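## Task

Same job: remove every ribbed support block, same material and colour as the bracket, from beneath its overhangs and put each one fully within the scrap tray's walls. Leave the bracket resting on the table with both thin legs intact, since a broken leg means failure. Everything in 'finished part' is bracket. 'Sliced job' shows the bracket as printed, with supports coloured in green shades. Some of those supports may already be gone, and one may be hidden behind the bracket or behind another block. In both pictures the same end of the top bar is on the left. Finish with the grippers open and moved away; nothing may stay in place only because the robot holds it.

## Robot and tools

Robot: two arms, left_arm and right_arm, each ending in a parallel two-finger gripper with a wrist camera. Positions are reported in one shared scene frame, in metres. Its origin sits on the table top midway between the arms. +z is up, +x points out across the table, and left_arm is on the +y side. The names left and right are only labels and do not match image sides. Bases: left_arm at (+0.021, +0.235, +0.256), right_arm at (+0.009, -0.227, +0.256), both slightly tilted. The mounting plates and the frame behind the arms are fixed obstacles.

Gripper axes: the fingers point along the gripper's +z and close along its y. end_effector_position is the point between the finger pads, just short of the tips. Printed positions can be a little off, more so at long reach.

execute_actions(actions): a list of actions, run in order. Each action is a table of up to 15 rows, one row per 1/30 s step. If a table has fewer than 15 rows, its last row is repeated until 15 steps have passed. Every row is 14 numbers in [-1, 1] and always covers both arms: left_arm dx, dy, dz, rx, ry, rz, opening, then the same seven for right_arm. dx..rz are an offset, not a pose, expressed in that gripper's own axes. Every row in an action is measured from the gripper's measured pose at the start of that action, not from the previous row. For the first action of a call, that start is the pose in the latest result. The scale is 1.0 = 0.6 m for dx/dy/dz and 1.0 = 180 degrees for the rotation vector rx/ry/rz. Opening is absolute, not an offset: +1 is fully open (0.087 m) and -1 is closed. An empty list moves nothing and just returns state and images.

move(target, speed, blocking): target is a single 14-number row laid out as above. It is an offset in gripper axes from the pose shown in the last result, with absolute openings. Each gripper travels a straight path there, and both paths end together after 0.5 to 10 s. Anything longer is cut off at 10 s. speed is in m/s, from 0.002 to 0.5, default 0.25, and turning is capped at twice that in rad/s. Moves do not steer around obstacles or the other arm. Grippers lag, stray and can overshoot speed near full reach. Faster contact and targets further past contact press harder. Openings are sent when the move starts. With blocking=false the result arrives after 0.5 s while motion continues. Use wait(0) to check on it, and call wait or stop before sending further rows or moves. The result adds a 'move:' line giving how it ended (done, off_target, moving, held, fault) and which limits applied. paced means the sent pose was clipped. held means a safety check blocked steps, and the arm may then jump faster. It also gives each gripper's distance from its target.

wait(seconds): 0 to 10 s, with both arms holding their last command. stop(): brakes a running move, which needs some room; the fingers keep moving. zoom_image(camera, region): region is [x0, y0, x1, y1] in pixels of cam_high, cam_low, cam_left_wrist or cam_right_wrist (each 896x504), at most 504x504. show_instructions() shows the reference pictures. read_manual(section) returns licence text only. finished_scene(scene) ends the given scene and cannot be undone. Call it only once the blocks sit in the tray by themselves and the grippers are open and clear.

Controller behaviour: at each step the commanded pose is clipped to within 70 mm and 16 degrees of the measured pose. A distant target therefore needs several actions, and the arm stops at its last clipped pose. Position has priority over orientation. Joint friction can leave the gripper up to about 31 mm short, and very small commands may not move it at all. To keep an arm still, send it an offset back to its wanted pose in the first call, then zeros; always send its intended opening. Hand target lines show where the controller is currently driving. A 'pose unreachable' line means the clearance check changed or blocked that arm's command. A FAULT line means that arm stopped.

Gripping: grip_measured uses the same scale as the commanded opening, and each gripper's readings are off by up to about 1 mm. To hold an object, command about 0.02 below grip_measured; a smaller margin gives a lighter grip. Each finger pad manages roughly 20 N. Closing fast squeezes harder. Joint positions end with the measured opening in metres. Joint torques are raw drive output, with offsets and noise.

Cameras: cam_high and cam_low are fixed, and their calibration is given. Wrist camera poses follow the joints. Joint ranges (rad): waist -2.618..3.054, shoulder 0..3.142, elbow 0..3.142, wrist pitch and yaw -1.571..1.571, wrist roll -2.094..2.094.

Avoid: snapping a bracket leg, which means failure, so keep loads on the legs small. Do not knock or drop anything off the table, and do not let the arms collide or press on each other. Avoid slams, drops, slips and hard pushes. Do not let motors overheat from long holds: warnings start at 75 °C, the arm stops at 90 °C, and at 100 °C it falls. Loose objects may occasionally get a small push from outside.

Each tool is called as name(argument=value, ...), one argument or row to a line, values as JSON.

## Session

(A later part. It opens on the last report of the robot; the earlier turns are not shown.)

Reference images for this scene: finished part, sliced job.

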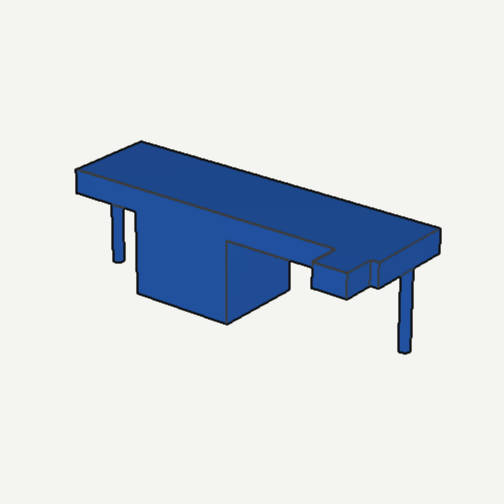

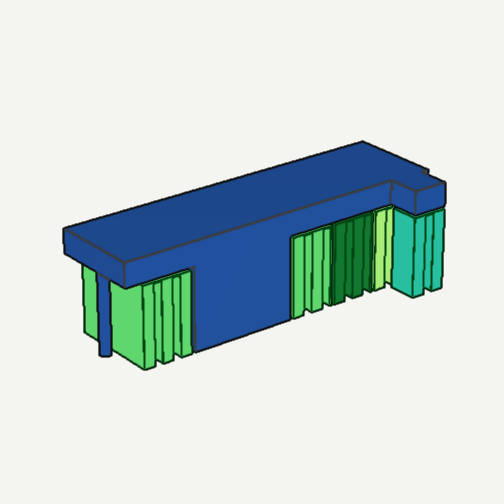

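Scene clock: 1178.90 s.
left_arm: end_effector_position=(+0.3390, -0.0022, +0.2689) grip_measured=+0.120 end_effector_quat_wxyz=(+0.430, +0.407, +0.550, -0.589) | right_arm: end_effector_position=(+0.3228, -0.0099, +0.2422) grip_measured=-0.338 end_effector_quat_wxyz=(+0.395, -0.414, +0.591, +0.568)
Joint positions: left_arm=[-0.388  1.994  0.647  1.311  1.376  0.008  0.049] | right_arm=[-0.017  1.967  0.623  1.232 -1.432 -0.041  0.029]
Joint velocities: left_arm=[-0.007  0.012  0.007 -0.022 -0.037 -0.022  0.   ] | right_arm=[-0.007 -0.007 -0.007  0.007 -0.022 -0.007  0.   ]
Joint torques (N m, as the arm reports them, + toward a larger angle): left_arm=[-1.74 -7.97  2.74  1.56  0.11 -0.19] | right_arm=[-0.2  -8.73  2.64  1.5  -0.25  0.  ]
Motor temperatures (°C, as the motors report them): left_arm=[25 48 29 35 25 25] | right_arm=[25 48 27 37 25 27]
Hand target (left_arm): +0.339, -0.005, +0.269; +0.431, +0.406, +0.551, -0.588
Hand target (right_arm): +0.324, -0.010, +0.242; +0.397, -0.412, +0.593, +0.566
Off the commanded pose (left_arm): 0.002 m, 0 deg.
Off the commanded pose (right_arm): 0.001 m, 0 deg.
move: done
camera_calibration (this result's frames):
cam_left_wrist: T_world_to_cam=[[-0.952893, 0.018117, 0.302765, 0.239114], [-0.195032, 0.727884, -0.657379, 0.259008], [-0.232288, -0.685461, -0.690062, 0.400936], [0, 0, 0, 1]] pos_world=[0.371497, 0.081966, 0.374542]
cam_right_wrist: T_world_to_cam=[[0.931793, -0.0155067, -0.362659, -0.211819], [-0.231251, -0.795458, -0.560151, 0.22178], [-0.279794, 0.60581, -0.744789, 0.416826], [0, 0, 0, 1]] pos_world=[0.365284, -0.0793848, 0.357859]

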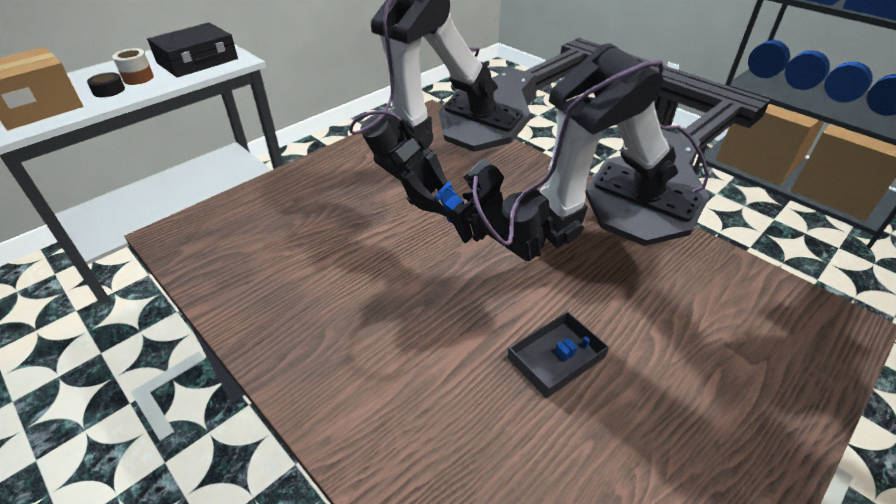

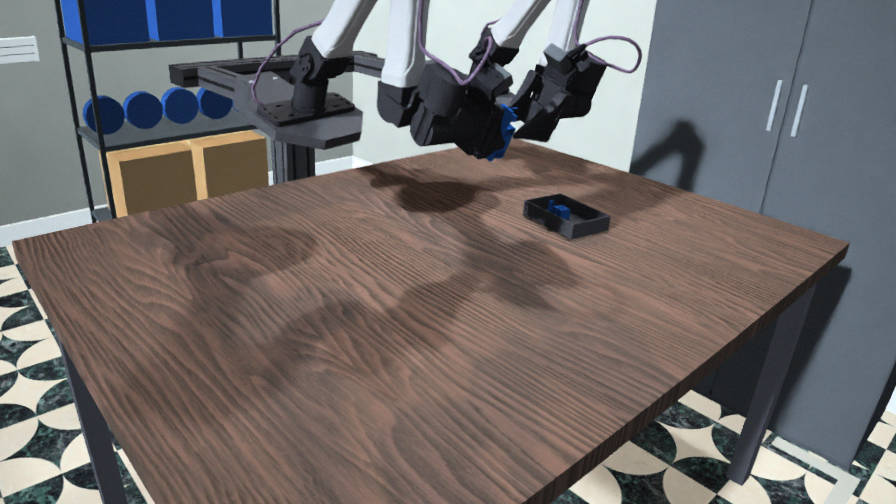

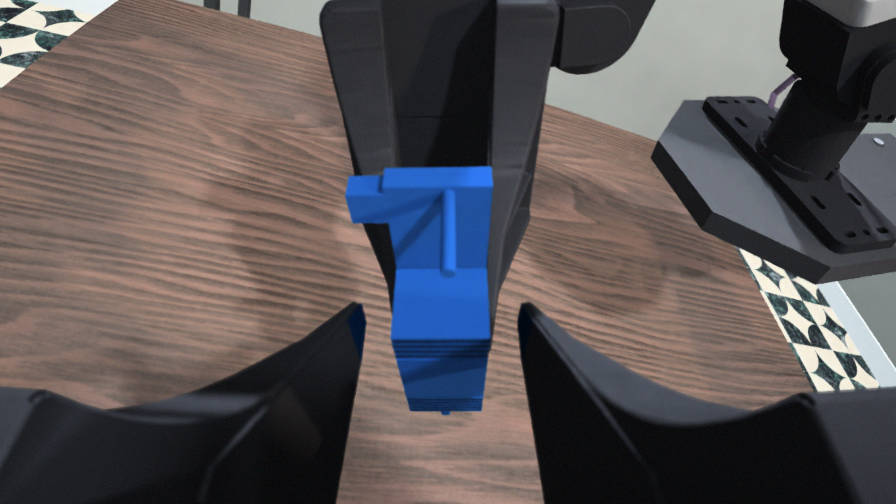

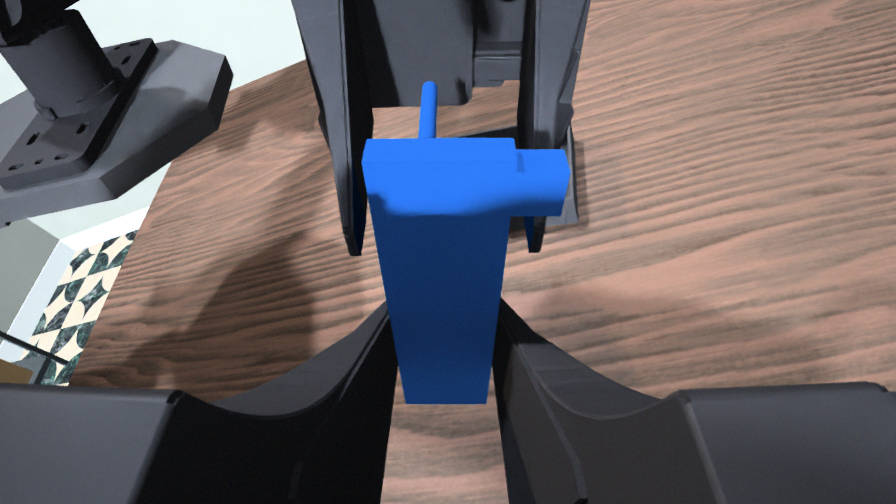

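execute_actions(
  actions=[
    [[0,0,0,0,0,0,0.09,0,0,0,0,0,0,-0.44],[0,0,0,0,0,0,0.055,0,0,0,0,0,0,-0.44],[0,0,0,0,0,0,0.02,0,0,0,0,0,0,-0.44],[0,0,0,0,0,0,-0.015,0,0,0,0,0,0,-0.44],[0,0,0,0,0,0,-0.05,0,0,0,0,0,0,-0.44],[0,0,0,0,0,0,-0.085,0,0,0,0,0,0,-0.44],[0,0,0,0,0,0,-0.12,0,0,0,0,0,0,-0.44],[0,0,0,0,0,0,-0.155,0,0,0,0,0,0,-0.44],[0,0,0,0,0,0,-0.19,0,0,0,0,0,0,-0.44],[0,0,0,0,0,0,-0.22,0,0,0,0,0,0,-0.44],[0,0,0,0,0,0,-0.245,0,0,0,0,0,0,-0.44],[0,0,0,0,0,0,-0.265,0,0,0,0,0,0,-0.44],[0,0,0,0,0,0,-0.285,0,0,0,0,0,0,-0.44],[0,0,0,0,0,0,-0.30,0,0,0,0,0,0,-0.44],[0,0,0,0,0,0,-0.31,0,0,0,0,0,0,-0.44]],
    [[0,0,0,0,0,0,-0.32,0,0,0,0,0,0,-0.44],[0,0,0,0,0,0,-0.33,0,0,0,0,0,0,-0.44],[0,0,0,0,0,0,-0.34,0,0,0,0,0,0,-0.44],[0,0,0,0,0,0,-0.35,0,0,0,0,0,0,-0.44],[0,0,0,0,0,0,-0.36,0,0,0,0,0,0,-0.44],[0,0,0,0,0,0,-0.37,0,0,0,0,0,0,-0.44],[0,0,0,0,0,0,-0.38,0,0,0,0,0,0,-0.44],[0,0,0,0,0,0,-0.39,0,0,0,0,0,0,-0.44],[0,0,0,0,0,0,-0.40,0,0,0,0,0,0,-0.44],[0,0,0,0,0,0,-0.41,0,0,0,0,0,0,-0.44],[0,0,0,0,0,0,-0.42,0,0,0,0,0,0,-0.44],[0,0,0,0,0,0,-0.43,0,0,0,0,0,0,-0.44],[0,0,0,0,0,0,-0.44,0,0,0,0,0,0,-0.44],[0,0,0,0,0,0,-0.45,0,0,0,0,0,0,-0.44],[0,0,0,0,0,0,-0.45,0,0,0,0,0,0,-0.44]],
  ],
)

Scene clock: 1188.83 s.
left_arm: end_effector_position=(+0.3395, -0.0022, +0.2689) grip_measured=-0.364 end_effector_quat_wxyz=(+0.431, +0.407, +0.550, -0.588) | right_arm: end_effector_position=(+0.3230, -0.0099, +0.2421) grip_measured=-0.338 end_effector_quat_wxyz=(+0.396, -0.414, +0.591, +0.568)
Joint positions: left_arm=[-0.388  1.994  0.647  1.312  1.374  0.008  0.028] | right_arm=[-0.017  1.967  0.623  1.232 -1.43  -0.041  0.029]
Joint velocities: left_arm=[ 0.002 -0.002 -0.017 -0.007  0.037 -0.051  0.   ] | right_arm=[-0.002  0.002 -0.002 -0.022 -0.022  0.007 -0.   ]
Joint torques (N m, as the arm reports them, + toward a larger angle): left_arm=[-0.79 -8.16  2.84  1.52  0.26 -0.14] | right_arm=[-0.25 -8.74  2.63  1.47 -0.35  0.01]
Motor temperatures (°C, as the motors report them): left_arm=[25 48 29 35 25 25] | right_arm=[25 48 27 37 25 27]
Hand target (left_arm): +0.340, -0.002, +0.269; +0.431, +0.407, +0.551, -0.588
Hand target (right_arm): +0.323, -0.010, +0.242; +0.395, -0.414, +0.591, +0.568
Off the commanded pose (left_arm): 0.000 m, 0 deg.
Off the commanded pose (right_arm): 0.000 m, 0 deg.
camera_calibration (this result's frames):
cam_left_wrist: T_world_to_cam=[[-0.953, 0.0158106, 0.302557, 0.239618], [-0.196514, 0.727811, -0.657018, 0.259473], [-0.230592, -0.685595, -0.690497, 0.400534], [0, 0, 0, 1]] pos_world=[0.371706, 0.0819688, 0.374548]
cam_right_wrist: T_world_to_cam=[[0.931792, -0.0170308, -0.362593, -0.212117], [-0.232338, -0.795459, -0.5597, 0.222017], [-0.278896, 0.605768, -0.745159, 0.416621], [0, 0, 0, 1]] pos_world=[0.365426, -0.0793832, 0.3578]

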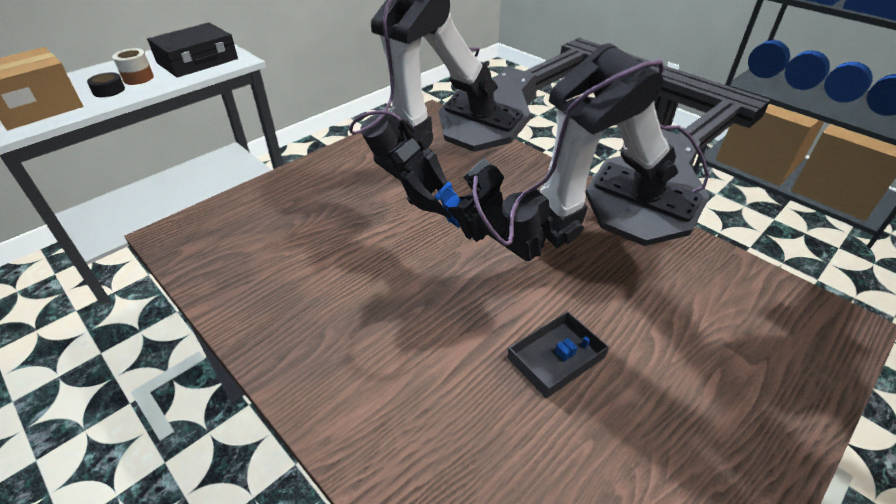

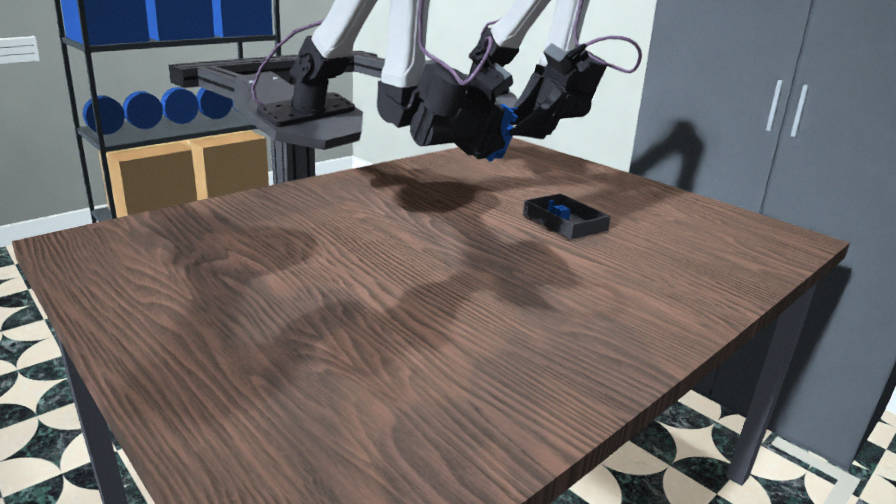

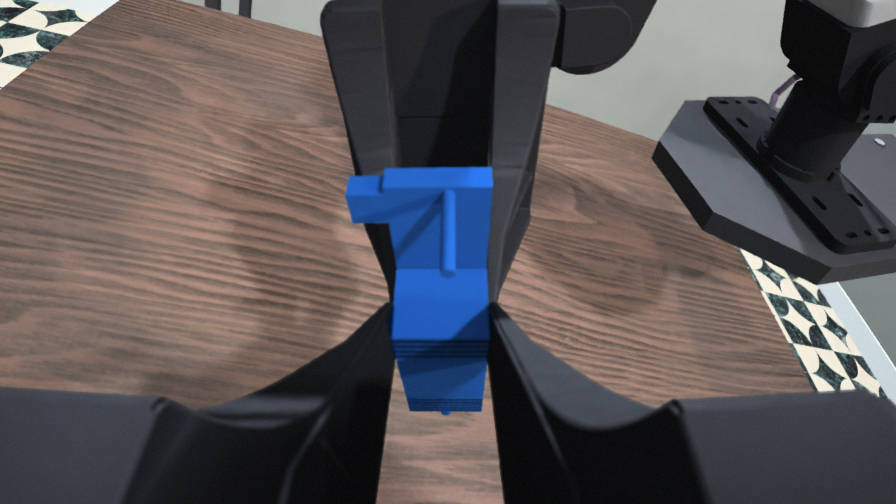

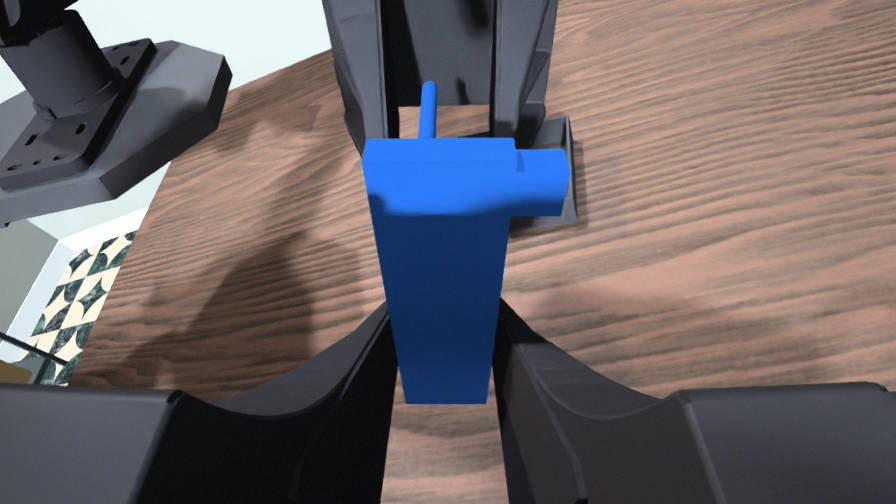

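execute_actions(
  actions=[
    [[0,0.0016,0,-0.0017,0,0,-0.45,0.0001,-0.0016,0,0.0017,0.0001,0,-0.44],[0,0.0031,0,-0.0034,0,0,-0.45,0.0001,-0.0031,0,0.0034,0.0001,0,-0.44],[0,0.0047,0,-0.0051,0,0,-0.45,0.0002,-0.0047,-0.0001,0.0051,0.0002,0,-0.44],[0,0.0062,-0.0001,-0.0068,0.0001,0,-0.45,0.0003,-0.0062,-0.0001,0.0068,0.0003,0,-0.44],[0.0001,0.0078,-0.0001,-0.0085,0.0001,0,-0.45,0.0003,-0.0078,-0.0002,0.0085,0.0003,0,-0.44],[0.0001,0.0093,-0.0001,-0.0102,0.0001,0,-0.45,0.0004,-0.0093,-0.0002,0.0102,0.0004,0,-0.44],[0.0001,0.0109,-0.0002,-0.0119,0.0001,0,-0.45,0.0004,-0.0109,-0.0003,0.0119,0.0005,0,-0.44],[0.0001,0.0125,-0.0003,-0.0136,0.0001,0,-0.45,0.0005,-0.0125,-0.0004,0.0136,0.0006,0,-0.44],[0.0001,0.014,-0.0003,-0.0153,0.0001,0,-0.45,0.0006,-0.014,-0.0005,0.0153,0.0006,0,-0.44],[0.0001,0.0156,-0.0004,-0.017,0.0001,0,-0.45,0.0006,-0.0156,-0.0006,0.017,0.0007,0,-0.44],[0.0001,0.0171,-0.0005,-0.0187,0.0001,0,-0.45,0.0007,-0.0171,-0.0007,0.0187,0.0008,0,-0.44],[0.0001,0.0187,-0.0006,-0.0204,0.0002,0,-0.45,0.0008,-0.0187,-0.0008,0.0204,0.0008,0,-0.44],[0.0002,0.0202,-0.0007,-0.022,0.0002,0,-0.45,0.0008,-0.0202,-0.0009,0.022,0.0009,0,-0.44],[0.0002,0.0218,-0.0008,-0.0237,0.0002,0,-0.45,0.0009,-0.0218,-0.001,0.0237,0.001,0,-0.44],[0.0002,0.0234,-0.0009,-0.0254,0.0002,0,-0.45,0.001,-0.0234,-0.0012,0.0254,0.001,0,-0.44]],
  ],
)

wait(
  seconds=0,
)

Scene clock: 1200.83 s.
left_arm: end_effector_position=(+0.3435, -0.0023, +0.2676) grip_measured=-0.364 end_effector_quat_wxyz=(+0.435, +0.402, +0.558, -0.582) | right_arm: end_effector_position=(+0.3274, -0.0100, +0.2404) grip_measured=-0.338 end_effector_quat_wxyz=(+0.401, -0.409, +0.599, +0.560)
Joint positions: left_arm=[-0.388  1.994  0.647  1.312  1.349  0.008  0.028] | right_arm=[-0.017  1.967  0.623  1.234 -1.404 -0.041  0.029]
Joint velocities: left_arm=[ 0.012  0.012 -0.007  0.022 -0.256 -0.037  0.001] | right_arm=[-0.017  0.002  0.017  0.007  0.256  0.007 -0.   ]
Joint torques (N m, as the arm reports them, + toward a larger angle): left_arm=[-0.74 -8.08  2.77  1.53  0.15 -0.17] | right_arm=[-0.43 -8.88  2.7   1.52 -0.25  0.06]
Motor temperatures (°C, as the motors report them): left_arm=[25 48 29 36 25 25] | right_arm=[25 48 27 37 25 27]
Hand target (left_arm): +0.353, -0.002, +0.265; +0.446, +0.390, +0.573, -0.566
Hand target (right_arm): +0.336, -0.011, +0.237; +0.411, -0.398, +0.614, +0.544
Off the commanded pose (left_arm): 0.010 m, 3 deg.
Off the commanded pose (right_arm): 0.009 m, 3 deg.
camera_calibration (this result's frames):
cam_left_wrist: T_world_to_cam=[[-0.952651, -0.00856121, 0.303944, 0.243357], [-0.214337, 0.727927, -0.651293, 0.264035], [-0.215673, -0.685601, -0.695296, 0.396701], [0, 0, 0, 1]] pos_world=[0.373984, 0.081864, 0.373822]
cam_right_wrist: T_world_to_cam=[[0.931979, -0.0432578, -0.359921, -0.217768], [-0.250265, -0.795068, -0.55248, 0.226133], [-0.262263, 0.604976, -0.751813, 0.412865], [0, 0, 0, 1]] pos_world=[0.367828, -0.0794027, 0.356951]

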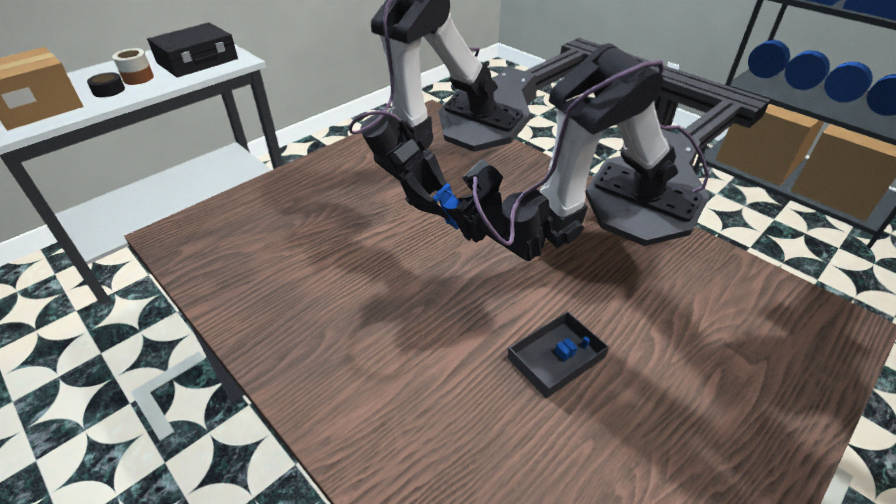

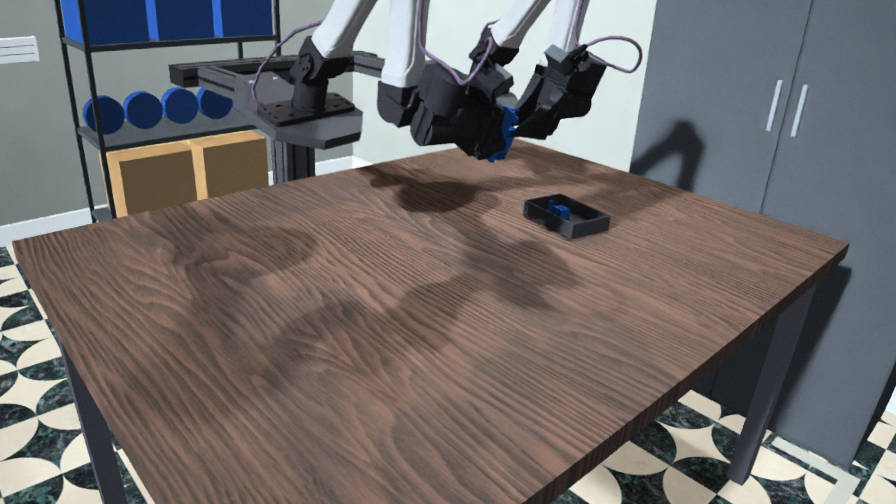

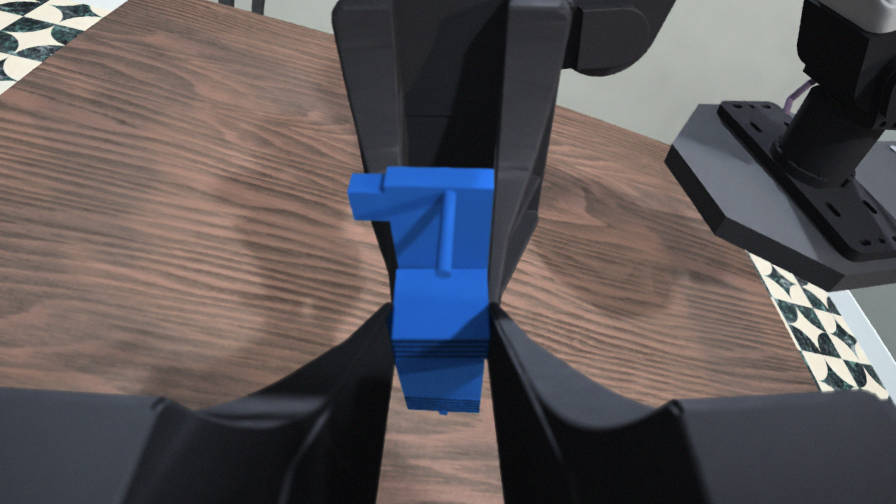

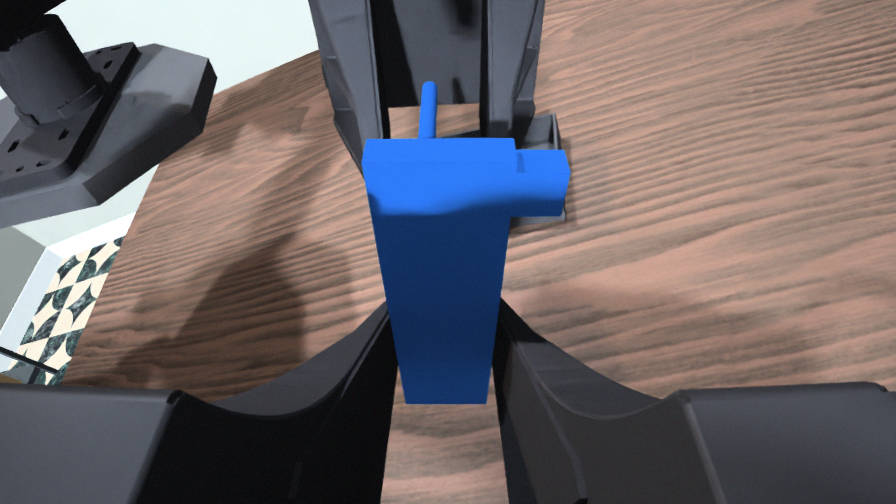

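Scene clock: 1200.83 s.
left_arm: end_effector_position=(+0.3435, -0.0023, +0.2676) grip_measured=-0.364 end_effector_quat_wxyz=(+0.435, +0.402, +0.558, -0.582) | right_arm: end_effector_position=(+0.3274, -0.0100, +0.2404) grip_measured=-0.338 end_effector_quat_wxyz=(+0.401, -0.409, +0.599, +0.560)
Joint positions: left_arm=[-0.388  1.994  0.647  1.312  1.349  0.008  0.028] | right_arm=[-0.017  1.967  0.623  1.234 -1.404 -0.041  0.029]
Joint velocities: left_arm=[ 0.012  0.012 -0.007  0.022 -0.256 -0.037  0.001] | right_arm=[-0.017  0.002  0.017  0.007  0.256  0.007 -0.   ]
Joint torques (N m, as the arm reports them, + toward a larger angle): left_arm=[-0.74 -8.08  2.77  1.53  0.15 -0.17] | right_arm=[-0.43 -8.88  2.7   1.52 -0.25  0.06]
Motor temperatures (°C, as the motors report them): left_arm=[25 48 29 36 25 25] | right_arm=[25 48 27 37 25 27]
Hand target (left_arm): +0.353, -0.002, +0.265; +0.446, +0.390, +0.573, -0.566
Hand target (right_arm): +0.336, -0.011, +0.237; +0.411, -0.398, +0.614, +0.544
Off the commanded pose (left_arm): 0.010 m, 3 deg.
Off the commanded pose (right_arm): 0.009 m, 3 deg.
camera_calibration (this result's frames):
cam_left_wrist: T_world_to_cam=[[-0.952651, -0.00856121, 0.303944, 0.243357], [-0.214337, 0.727927, -0.651293, 0.264035], [-0.215673, -0.685601, -0.695296, 0.396701], [0, 0, 0, 1]] pos_world=[0.373984, 0.081864, 0.373822]
cam_right_wrist: T_world_to_cam=[[0.931979, -0.0432578, -0.359921, -0.217768], [-0.250265, -0.795068, -0.55248, 0.226133], [-0.262263, 0.604976, -0.751813, 0.412865], [0, 0, 0, 1]] pos_world=[0.367828, -0.0794027, 0.356951]

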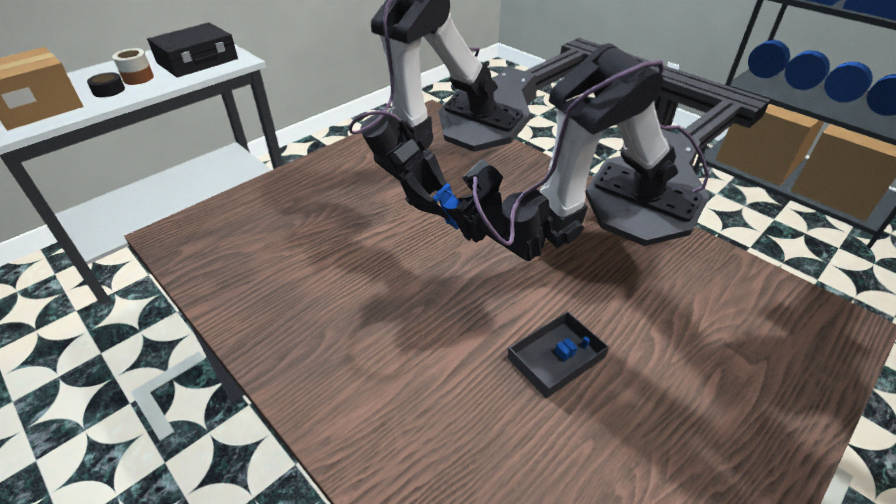

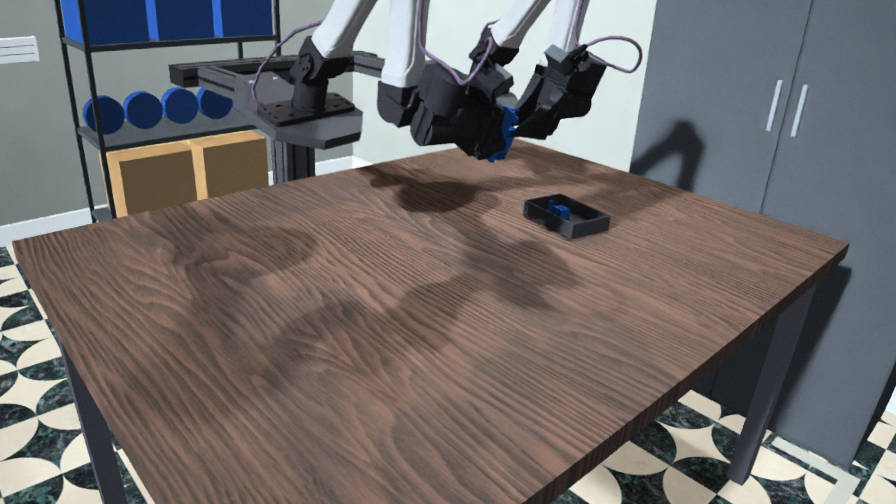

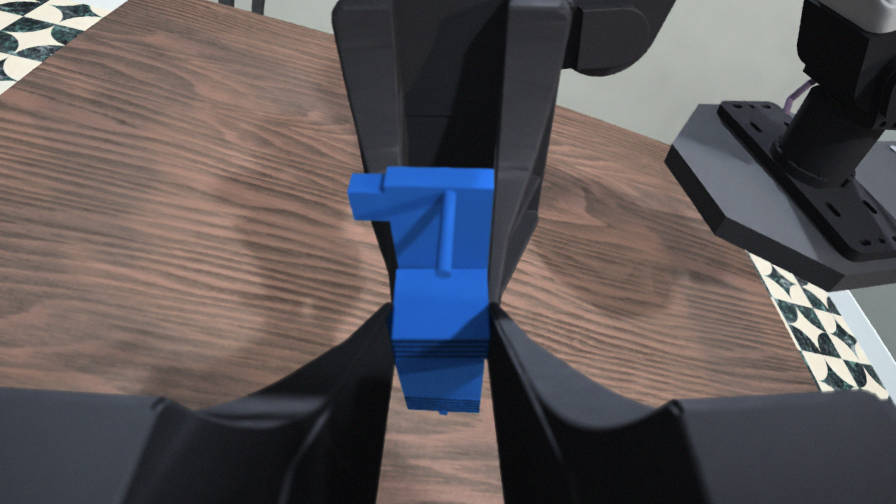

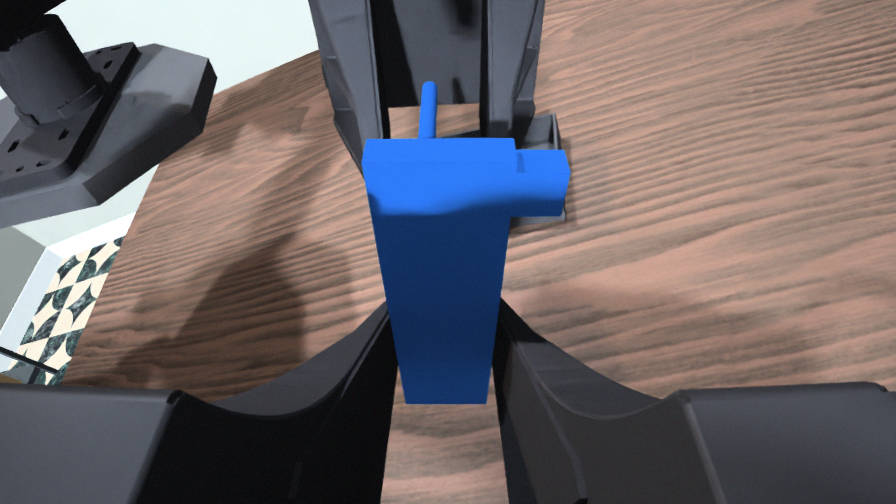

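execute_actions(
  actions=[],
)

Scene clock: 1202.47 s.
left_arm: end_effector_position=(+0.3506, -0.0021, +0.2653) grip_measured=-0.364 end_effector_quat_wxyz=(+0.444, +0.392, +0.570, -0.570) | right_arm: end_effector_position=(+0.3345, -0.0106, +0.2375) grip_measured=-0.338 end_effector_quat_wxyz=(+0.410, -0.401, +0.611, +0.546)
Joint positions: left_arm=[-0.388  1.994  0.647  1.312  1.307  0.008  0.028] | right_arm=[-0.017  1.967  0.623  1.234 -1.36  -0.041  0.029]
Joint velocities: left_arm=[ 0.007 -0.007 -0.007  0.051 -0.095  0.007  0.   ] | right_arm=[ 0.022  0.007 -0.007  0.022 -0.007 -0.022 -0.001]
Joint torques (N m, as the arm reports them, + toward a larger angle): left_arm=[-0.64 -8.17  2.75  1.56  0.15 -0.15] | right_arm=[-0.32 -8.82  2.62  1.54 -0.26  0.05]
Motor temperatures (°C, as the motors report them): left_arm=[25 48 29 36 25 25] | right_arm=[25 48 27 37 25 27]
Hand target (left_arm): +0.353, -0.002, +0.265; +0.446, +0.390, +0.573, -0.566
Hand target (right_arm): +0.336, -0.011, +0.237; +0.411, -0.398, +0.614, +0.544
Off the commanded pose (left_arm): 0.002 m, 1 deg.
Off the commanded pose (right_arm): 0.002 m, 1 deg.
camera_calibration (this result's frames):
cam_left_wrist: T_world_to_cam=[[-0.950701, -0.0508107, 0.305917, 0.249492], [-0.245217, 0.727046, -0.641306, 0.272109], [-0.18983, -0.684706, -0.703663, 0.389919], [0, 0, 0, 1]] pos_world=[0.377936, 0.0818206, 0.372553]
cam_right_wrist: T_world_to_cam=[[0.929958, -0.0869847, -0.357229, -0.225889], [-0.281514, -0.793426, -0.539654, 0.233288], [-0.236493, 0.60242, -0.76234, 0.406729], [0, 0, 0, 1]] pos_world=[0.371929, -0.0795742, 0.355266]

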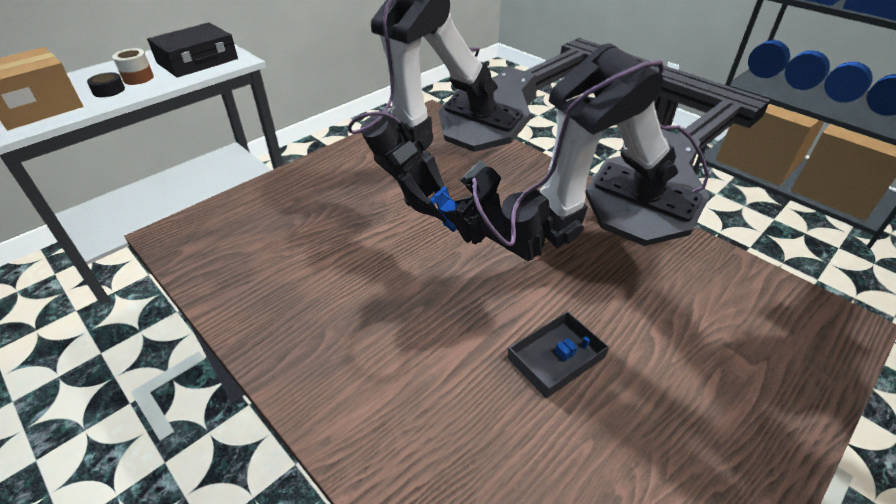

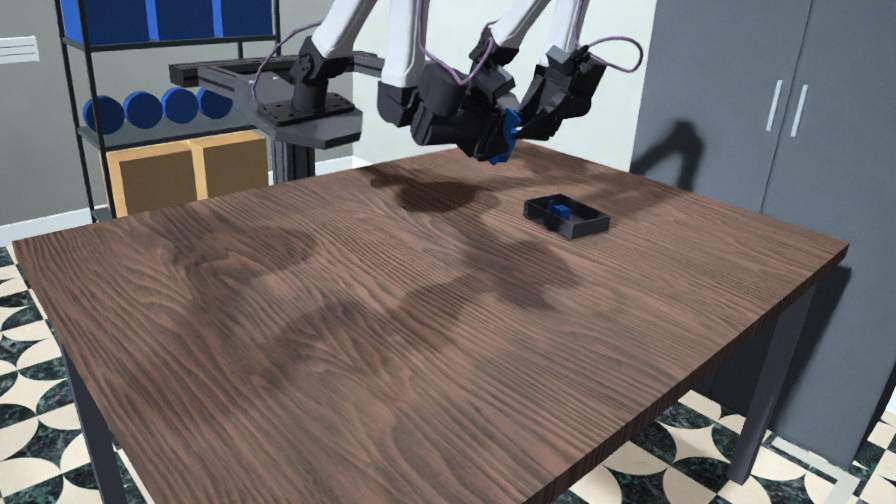

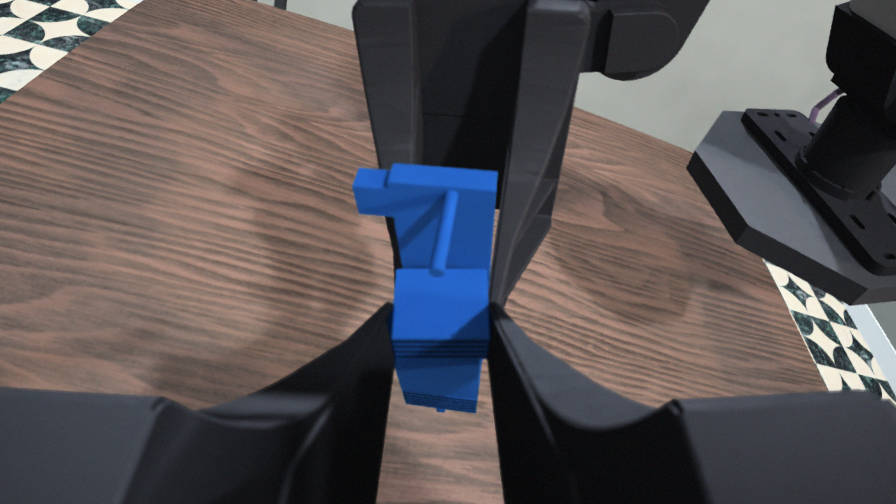

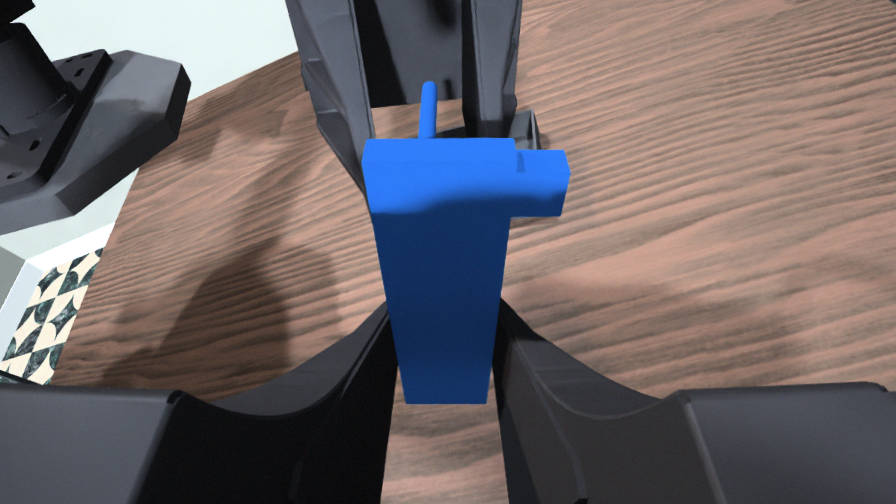

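move(
  target=[0, 0.0156, -0.0852, 0, -0.0018, -0.0003, -0.45, 0, 0, 0, 0, 0, 0, -0.44],
  speed=0.05,
)

Scene clock: 1208.67 s.
left_arm: end_effector_position=(+0.3570, +0.0469, +0.2611) grip_measured=-0.364 end_effector_quat_wxyz=(+0.448, +0.394, +0.567, -0.568) | right_arm: end_effector_position=(+0.3345, -0.0106, +0.2375) grip_measured=-0.338 end_effector_quat_wxyz=(+0.410, -0.401, +0.611, +0.546)
Joint positions: left_arm=[-0.23   1.994  0.647  1.312  1.465  0.019  0.028] | right_arm=[-0.017  1.967  0.623  1.234 -1.36  -0.041  0.029]
Joint velocities: left_arm=[-0.002  0.027 -0.012 -0.037  0.022 -0.022 -0.   ] | right_arm=[-0.012 -0.007  0.002  0.037 -0.095 -0.022 -0.001]
Joint torques (N m, as the arm reports them, + toward a larger angle): left_arm=[ 0.68 -8.13  2.72  1.29  0.34 -0.08] | right_arm=[-0.18 -8.69  2.64  1.53 -0.34  0.02]
Motor temperatures (°C, as the motors report them): left_arm=[25 48 29 36 25 25] | right_arm=[25 48 27 37 25 27]
Hand target (left_arm): +0.357, +0.050, +0.260; +0.445, +0.391, +0.569, -0.570
Hand target (right_arm): +0.335, -0.011, +0.238; +0.410, -0.401, +0.611, +0.546
Off the commanded pose (left_arm): 0.003 m, 1 deg.
Off the commanded pose (right_arm): 0.000 m, 0 deg.
move: done
camera_calibration (this result's frames):
cam_left_wrist: T_world_to_cam=[[-0.953705, -0.0509843, 0.296389, 0.262911], [-0.239844, 0.723518, -0.647299, 0.235199], [-0.181441, -0.68842, -0.702252, 0.418531], [0, 0, 0, 1]] pos_world=[0.383089, 0.131358, 0.368234]
cam_right_wrist: T_world_to_cam=[[0.929958, -0.0869847, -0.357229, -0.225889], [-0.281514, -0.793426, -0.539654, 0.233288], [-0.236493, 0.60242, -0.76234, 0.406729], [0, 0, 0, 1]] pos_world=[0.371929, -0.0795742, 0.355266]

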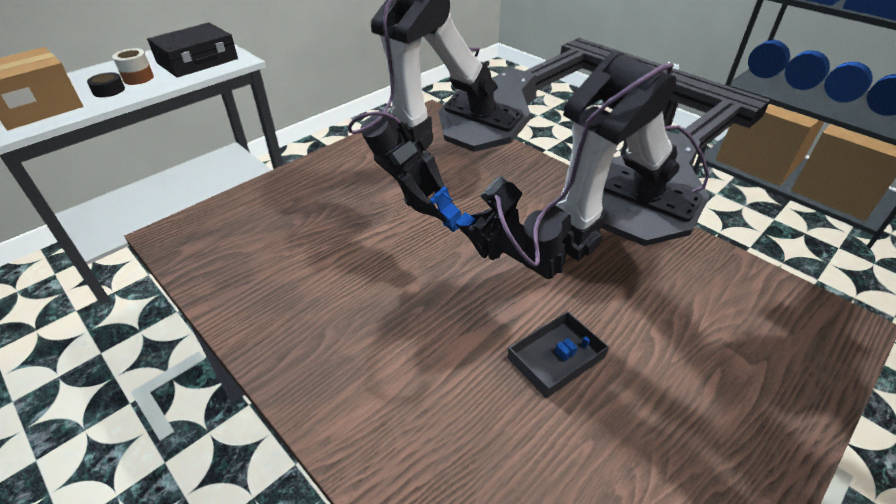

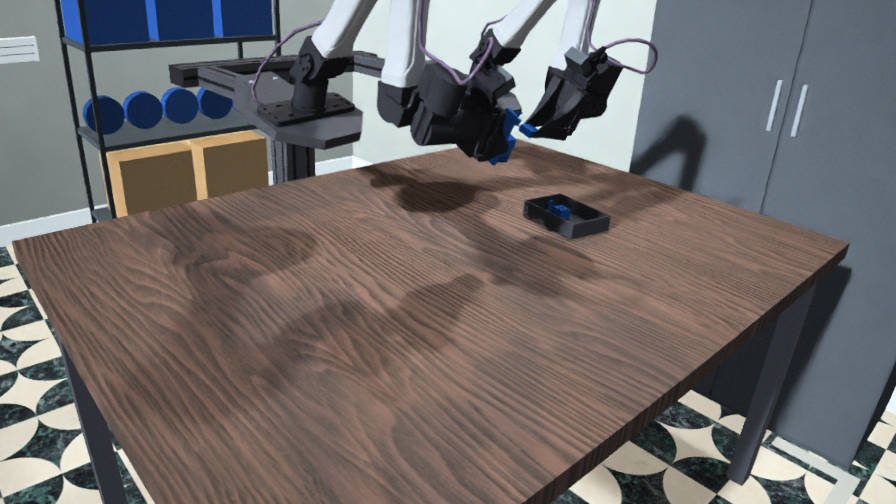

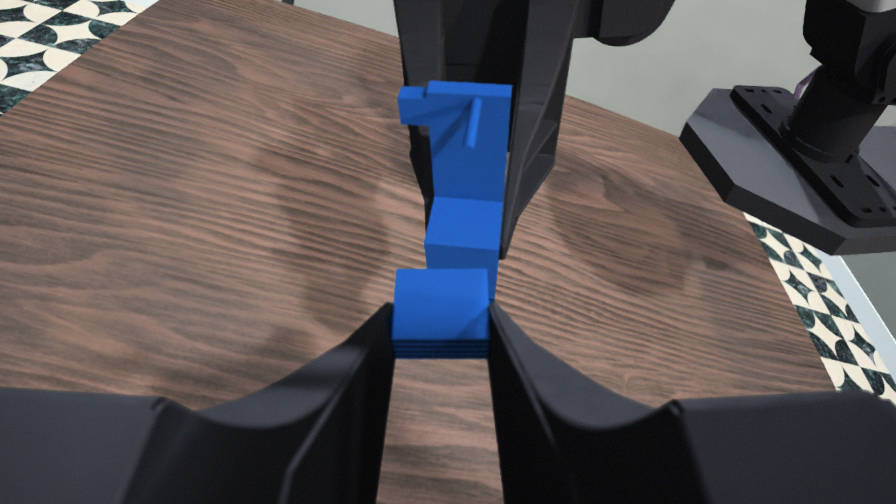

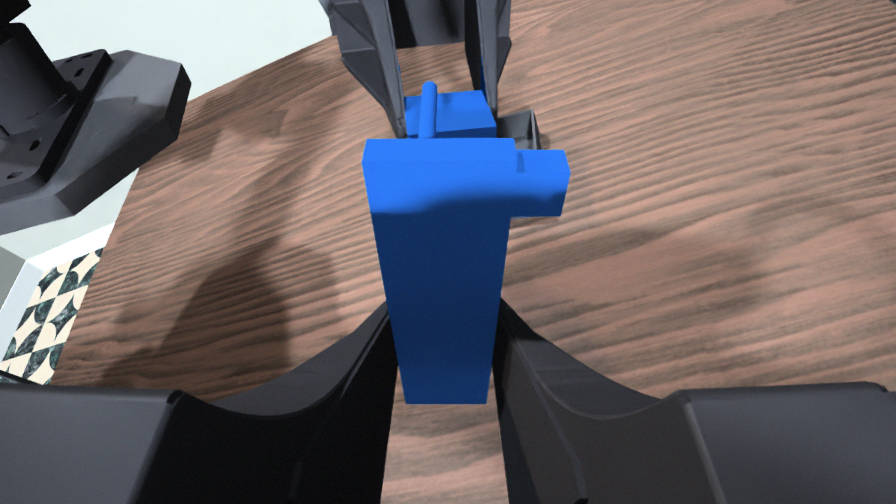

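move(
  target=[0.0716, 0.143, -0.1821, -0.2443, 0.0579, -0.099, -0.45, -0.1012, 0.0261, -0.0018, -0.0286, -0.0012, 0, -0.44],
  speed=0.35,
)

Scene clock: 1271.40 s.
left_arm: end_effector_position=(+0.4127, +0.1525, +0.1855) grip_measured=-0.364 end_effector_quat_wxyz=(+0.418, +0.162, +0.824, -0.347) | right_arm: end_effector_position=(+0.3344, -0.0086, +0.2939) grip_measured=-0.338 end_effector_quat_wxyz=(+0.388, -0.409, +0.592, +0.576)
Joint positions: left_arm=[-0.054  1.854  0.611  0.788  0.866  0.124  0.028] | right_arm=[-0.017  1.754  0.665  0.986 -1.441 -0.012  0.029]
Joint velocities: left_arm=[ 0.002  0.002  0.002  0.007  0.022 -0.051 -0.   ] | right_arm=[ 0.007 -0.027 -0.007 -0.081 -0.007 -0.095 -0.001]
Joint torques (N m, as the arm reports them, + toward a larger angle): left_arm=[ 0.78 -9.03  5.53  1.27  0.27 -0.18] | right_arm=[-0.28 -9.47  6.19  1.29 -0.45 -0.05]
Motor temperatures (°C, as the motors report them): left_arm=[25 49 29 35 25 25] | right_arm=[25 48 27 38 25 27]
Hand target (left_arm): +0.421, +0.158, +0.190; +0.421, +0.156, +0.827, -0.339
Hand target (right_arm): +0.339, -0.008, +0.300; +0.393, -0.417, +0.585, +0.574
Off the commanded pose (left_arm): 0.010 m, 1 deg.
Off the commanded pose (right_arm): 0.009 m, 1 deg.
move: done
camera_calibration (this result's frames):
cam_left_wrist: T_world_to_cam=[[-0.548811, -0.71253, 0.437159, 0.251528], [-0.831209, 0.52073, -0.19476, 0.314283], [-0.0888689, -0.470257, -0.878044, 0.409405], [0, 0, 0, 1]] pos_world=[0.43566, 0.20809, 0.310727]
cam_right_wrist: T_world_to_cam=[[0.923904, -0.00680693, -0.382565, -0.195287], [-0.237188, -0.794749, -0.558673, 0.256035], [-0.30024, 0.6069, -0.735886, 0.462038], [0, 0, 0, 1]] pos_world=[0.379877, -0.0782564, 0.408337]

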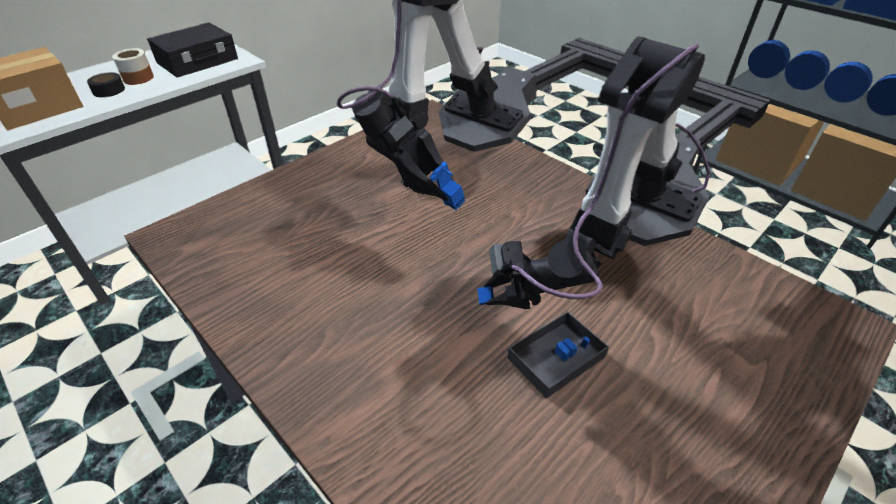

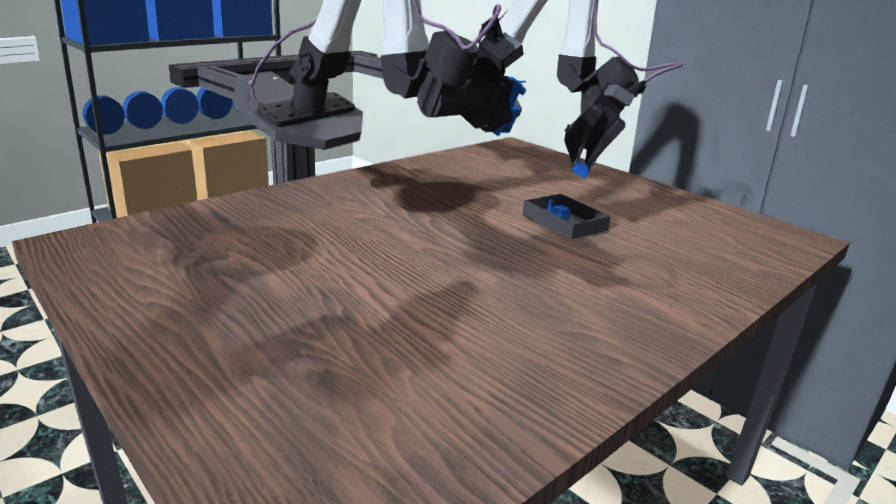

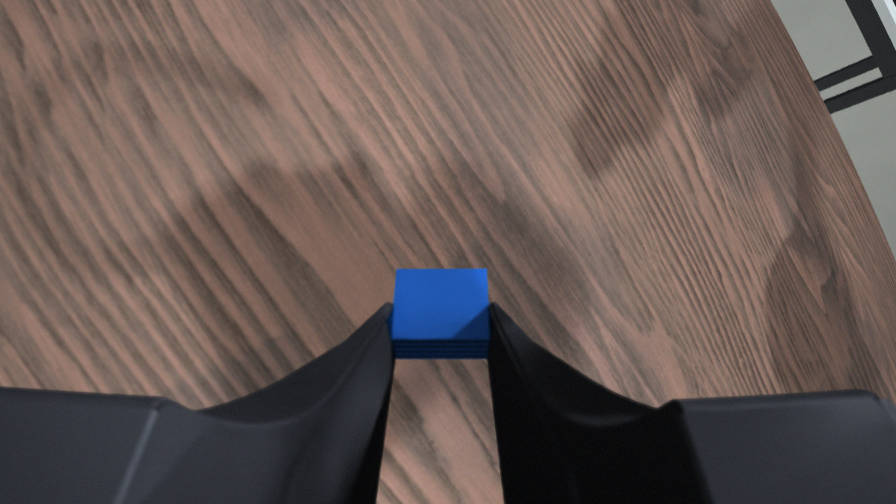

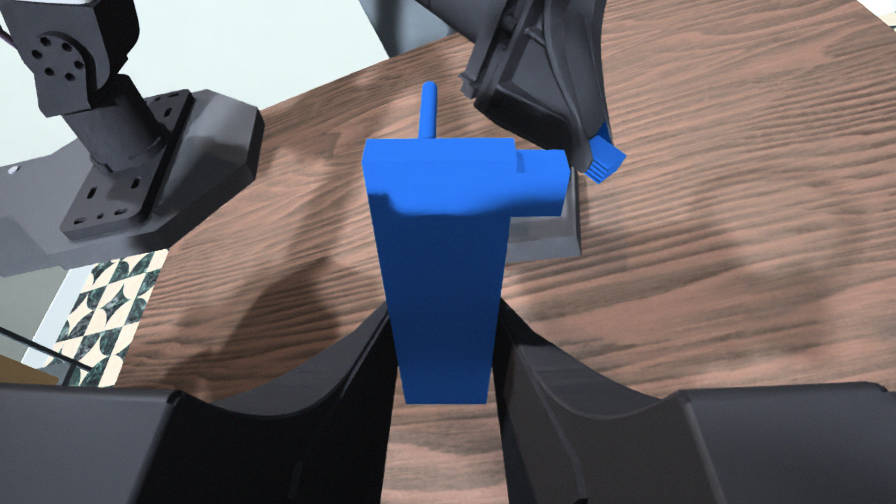

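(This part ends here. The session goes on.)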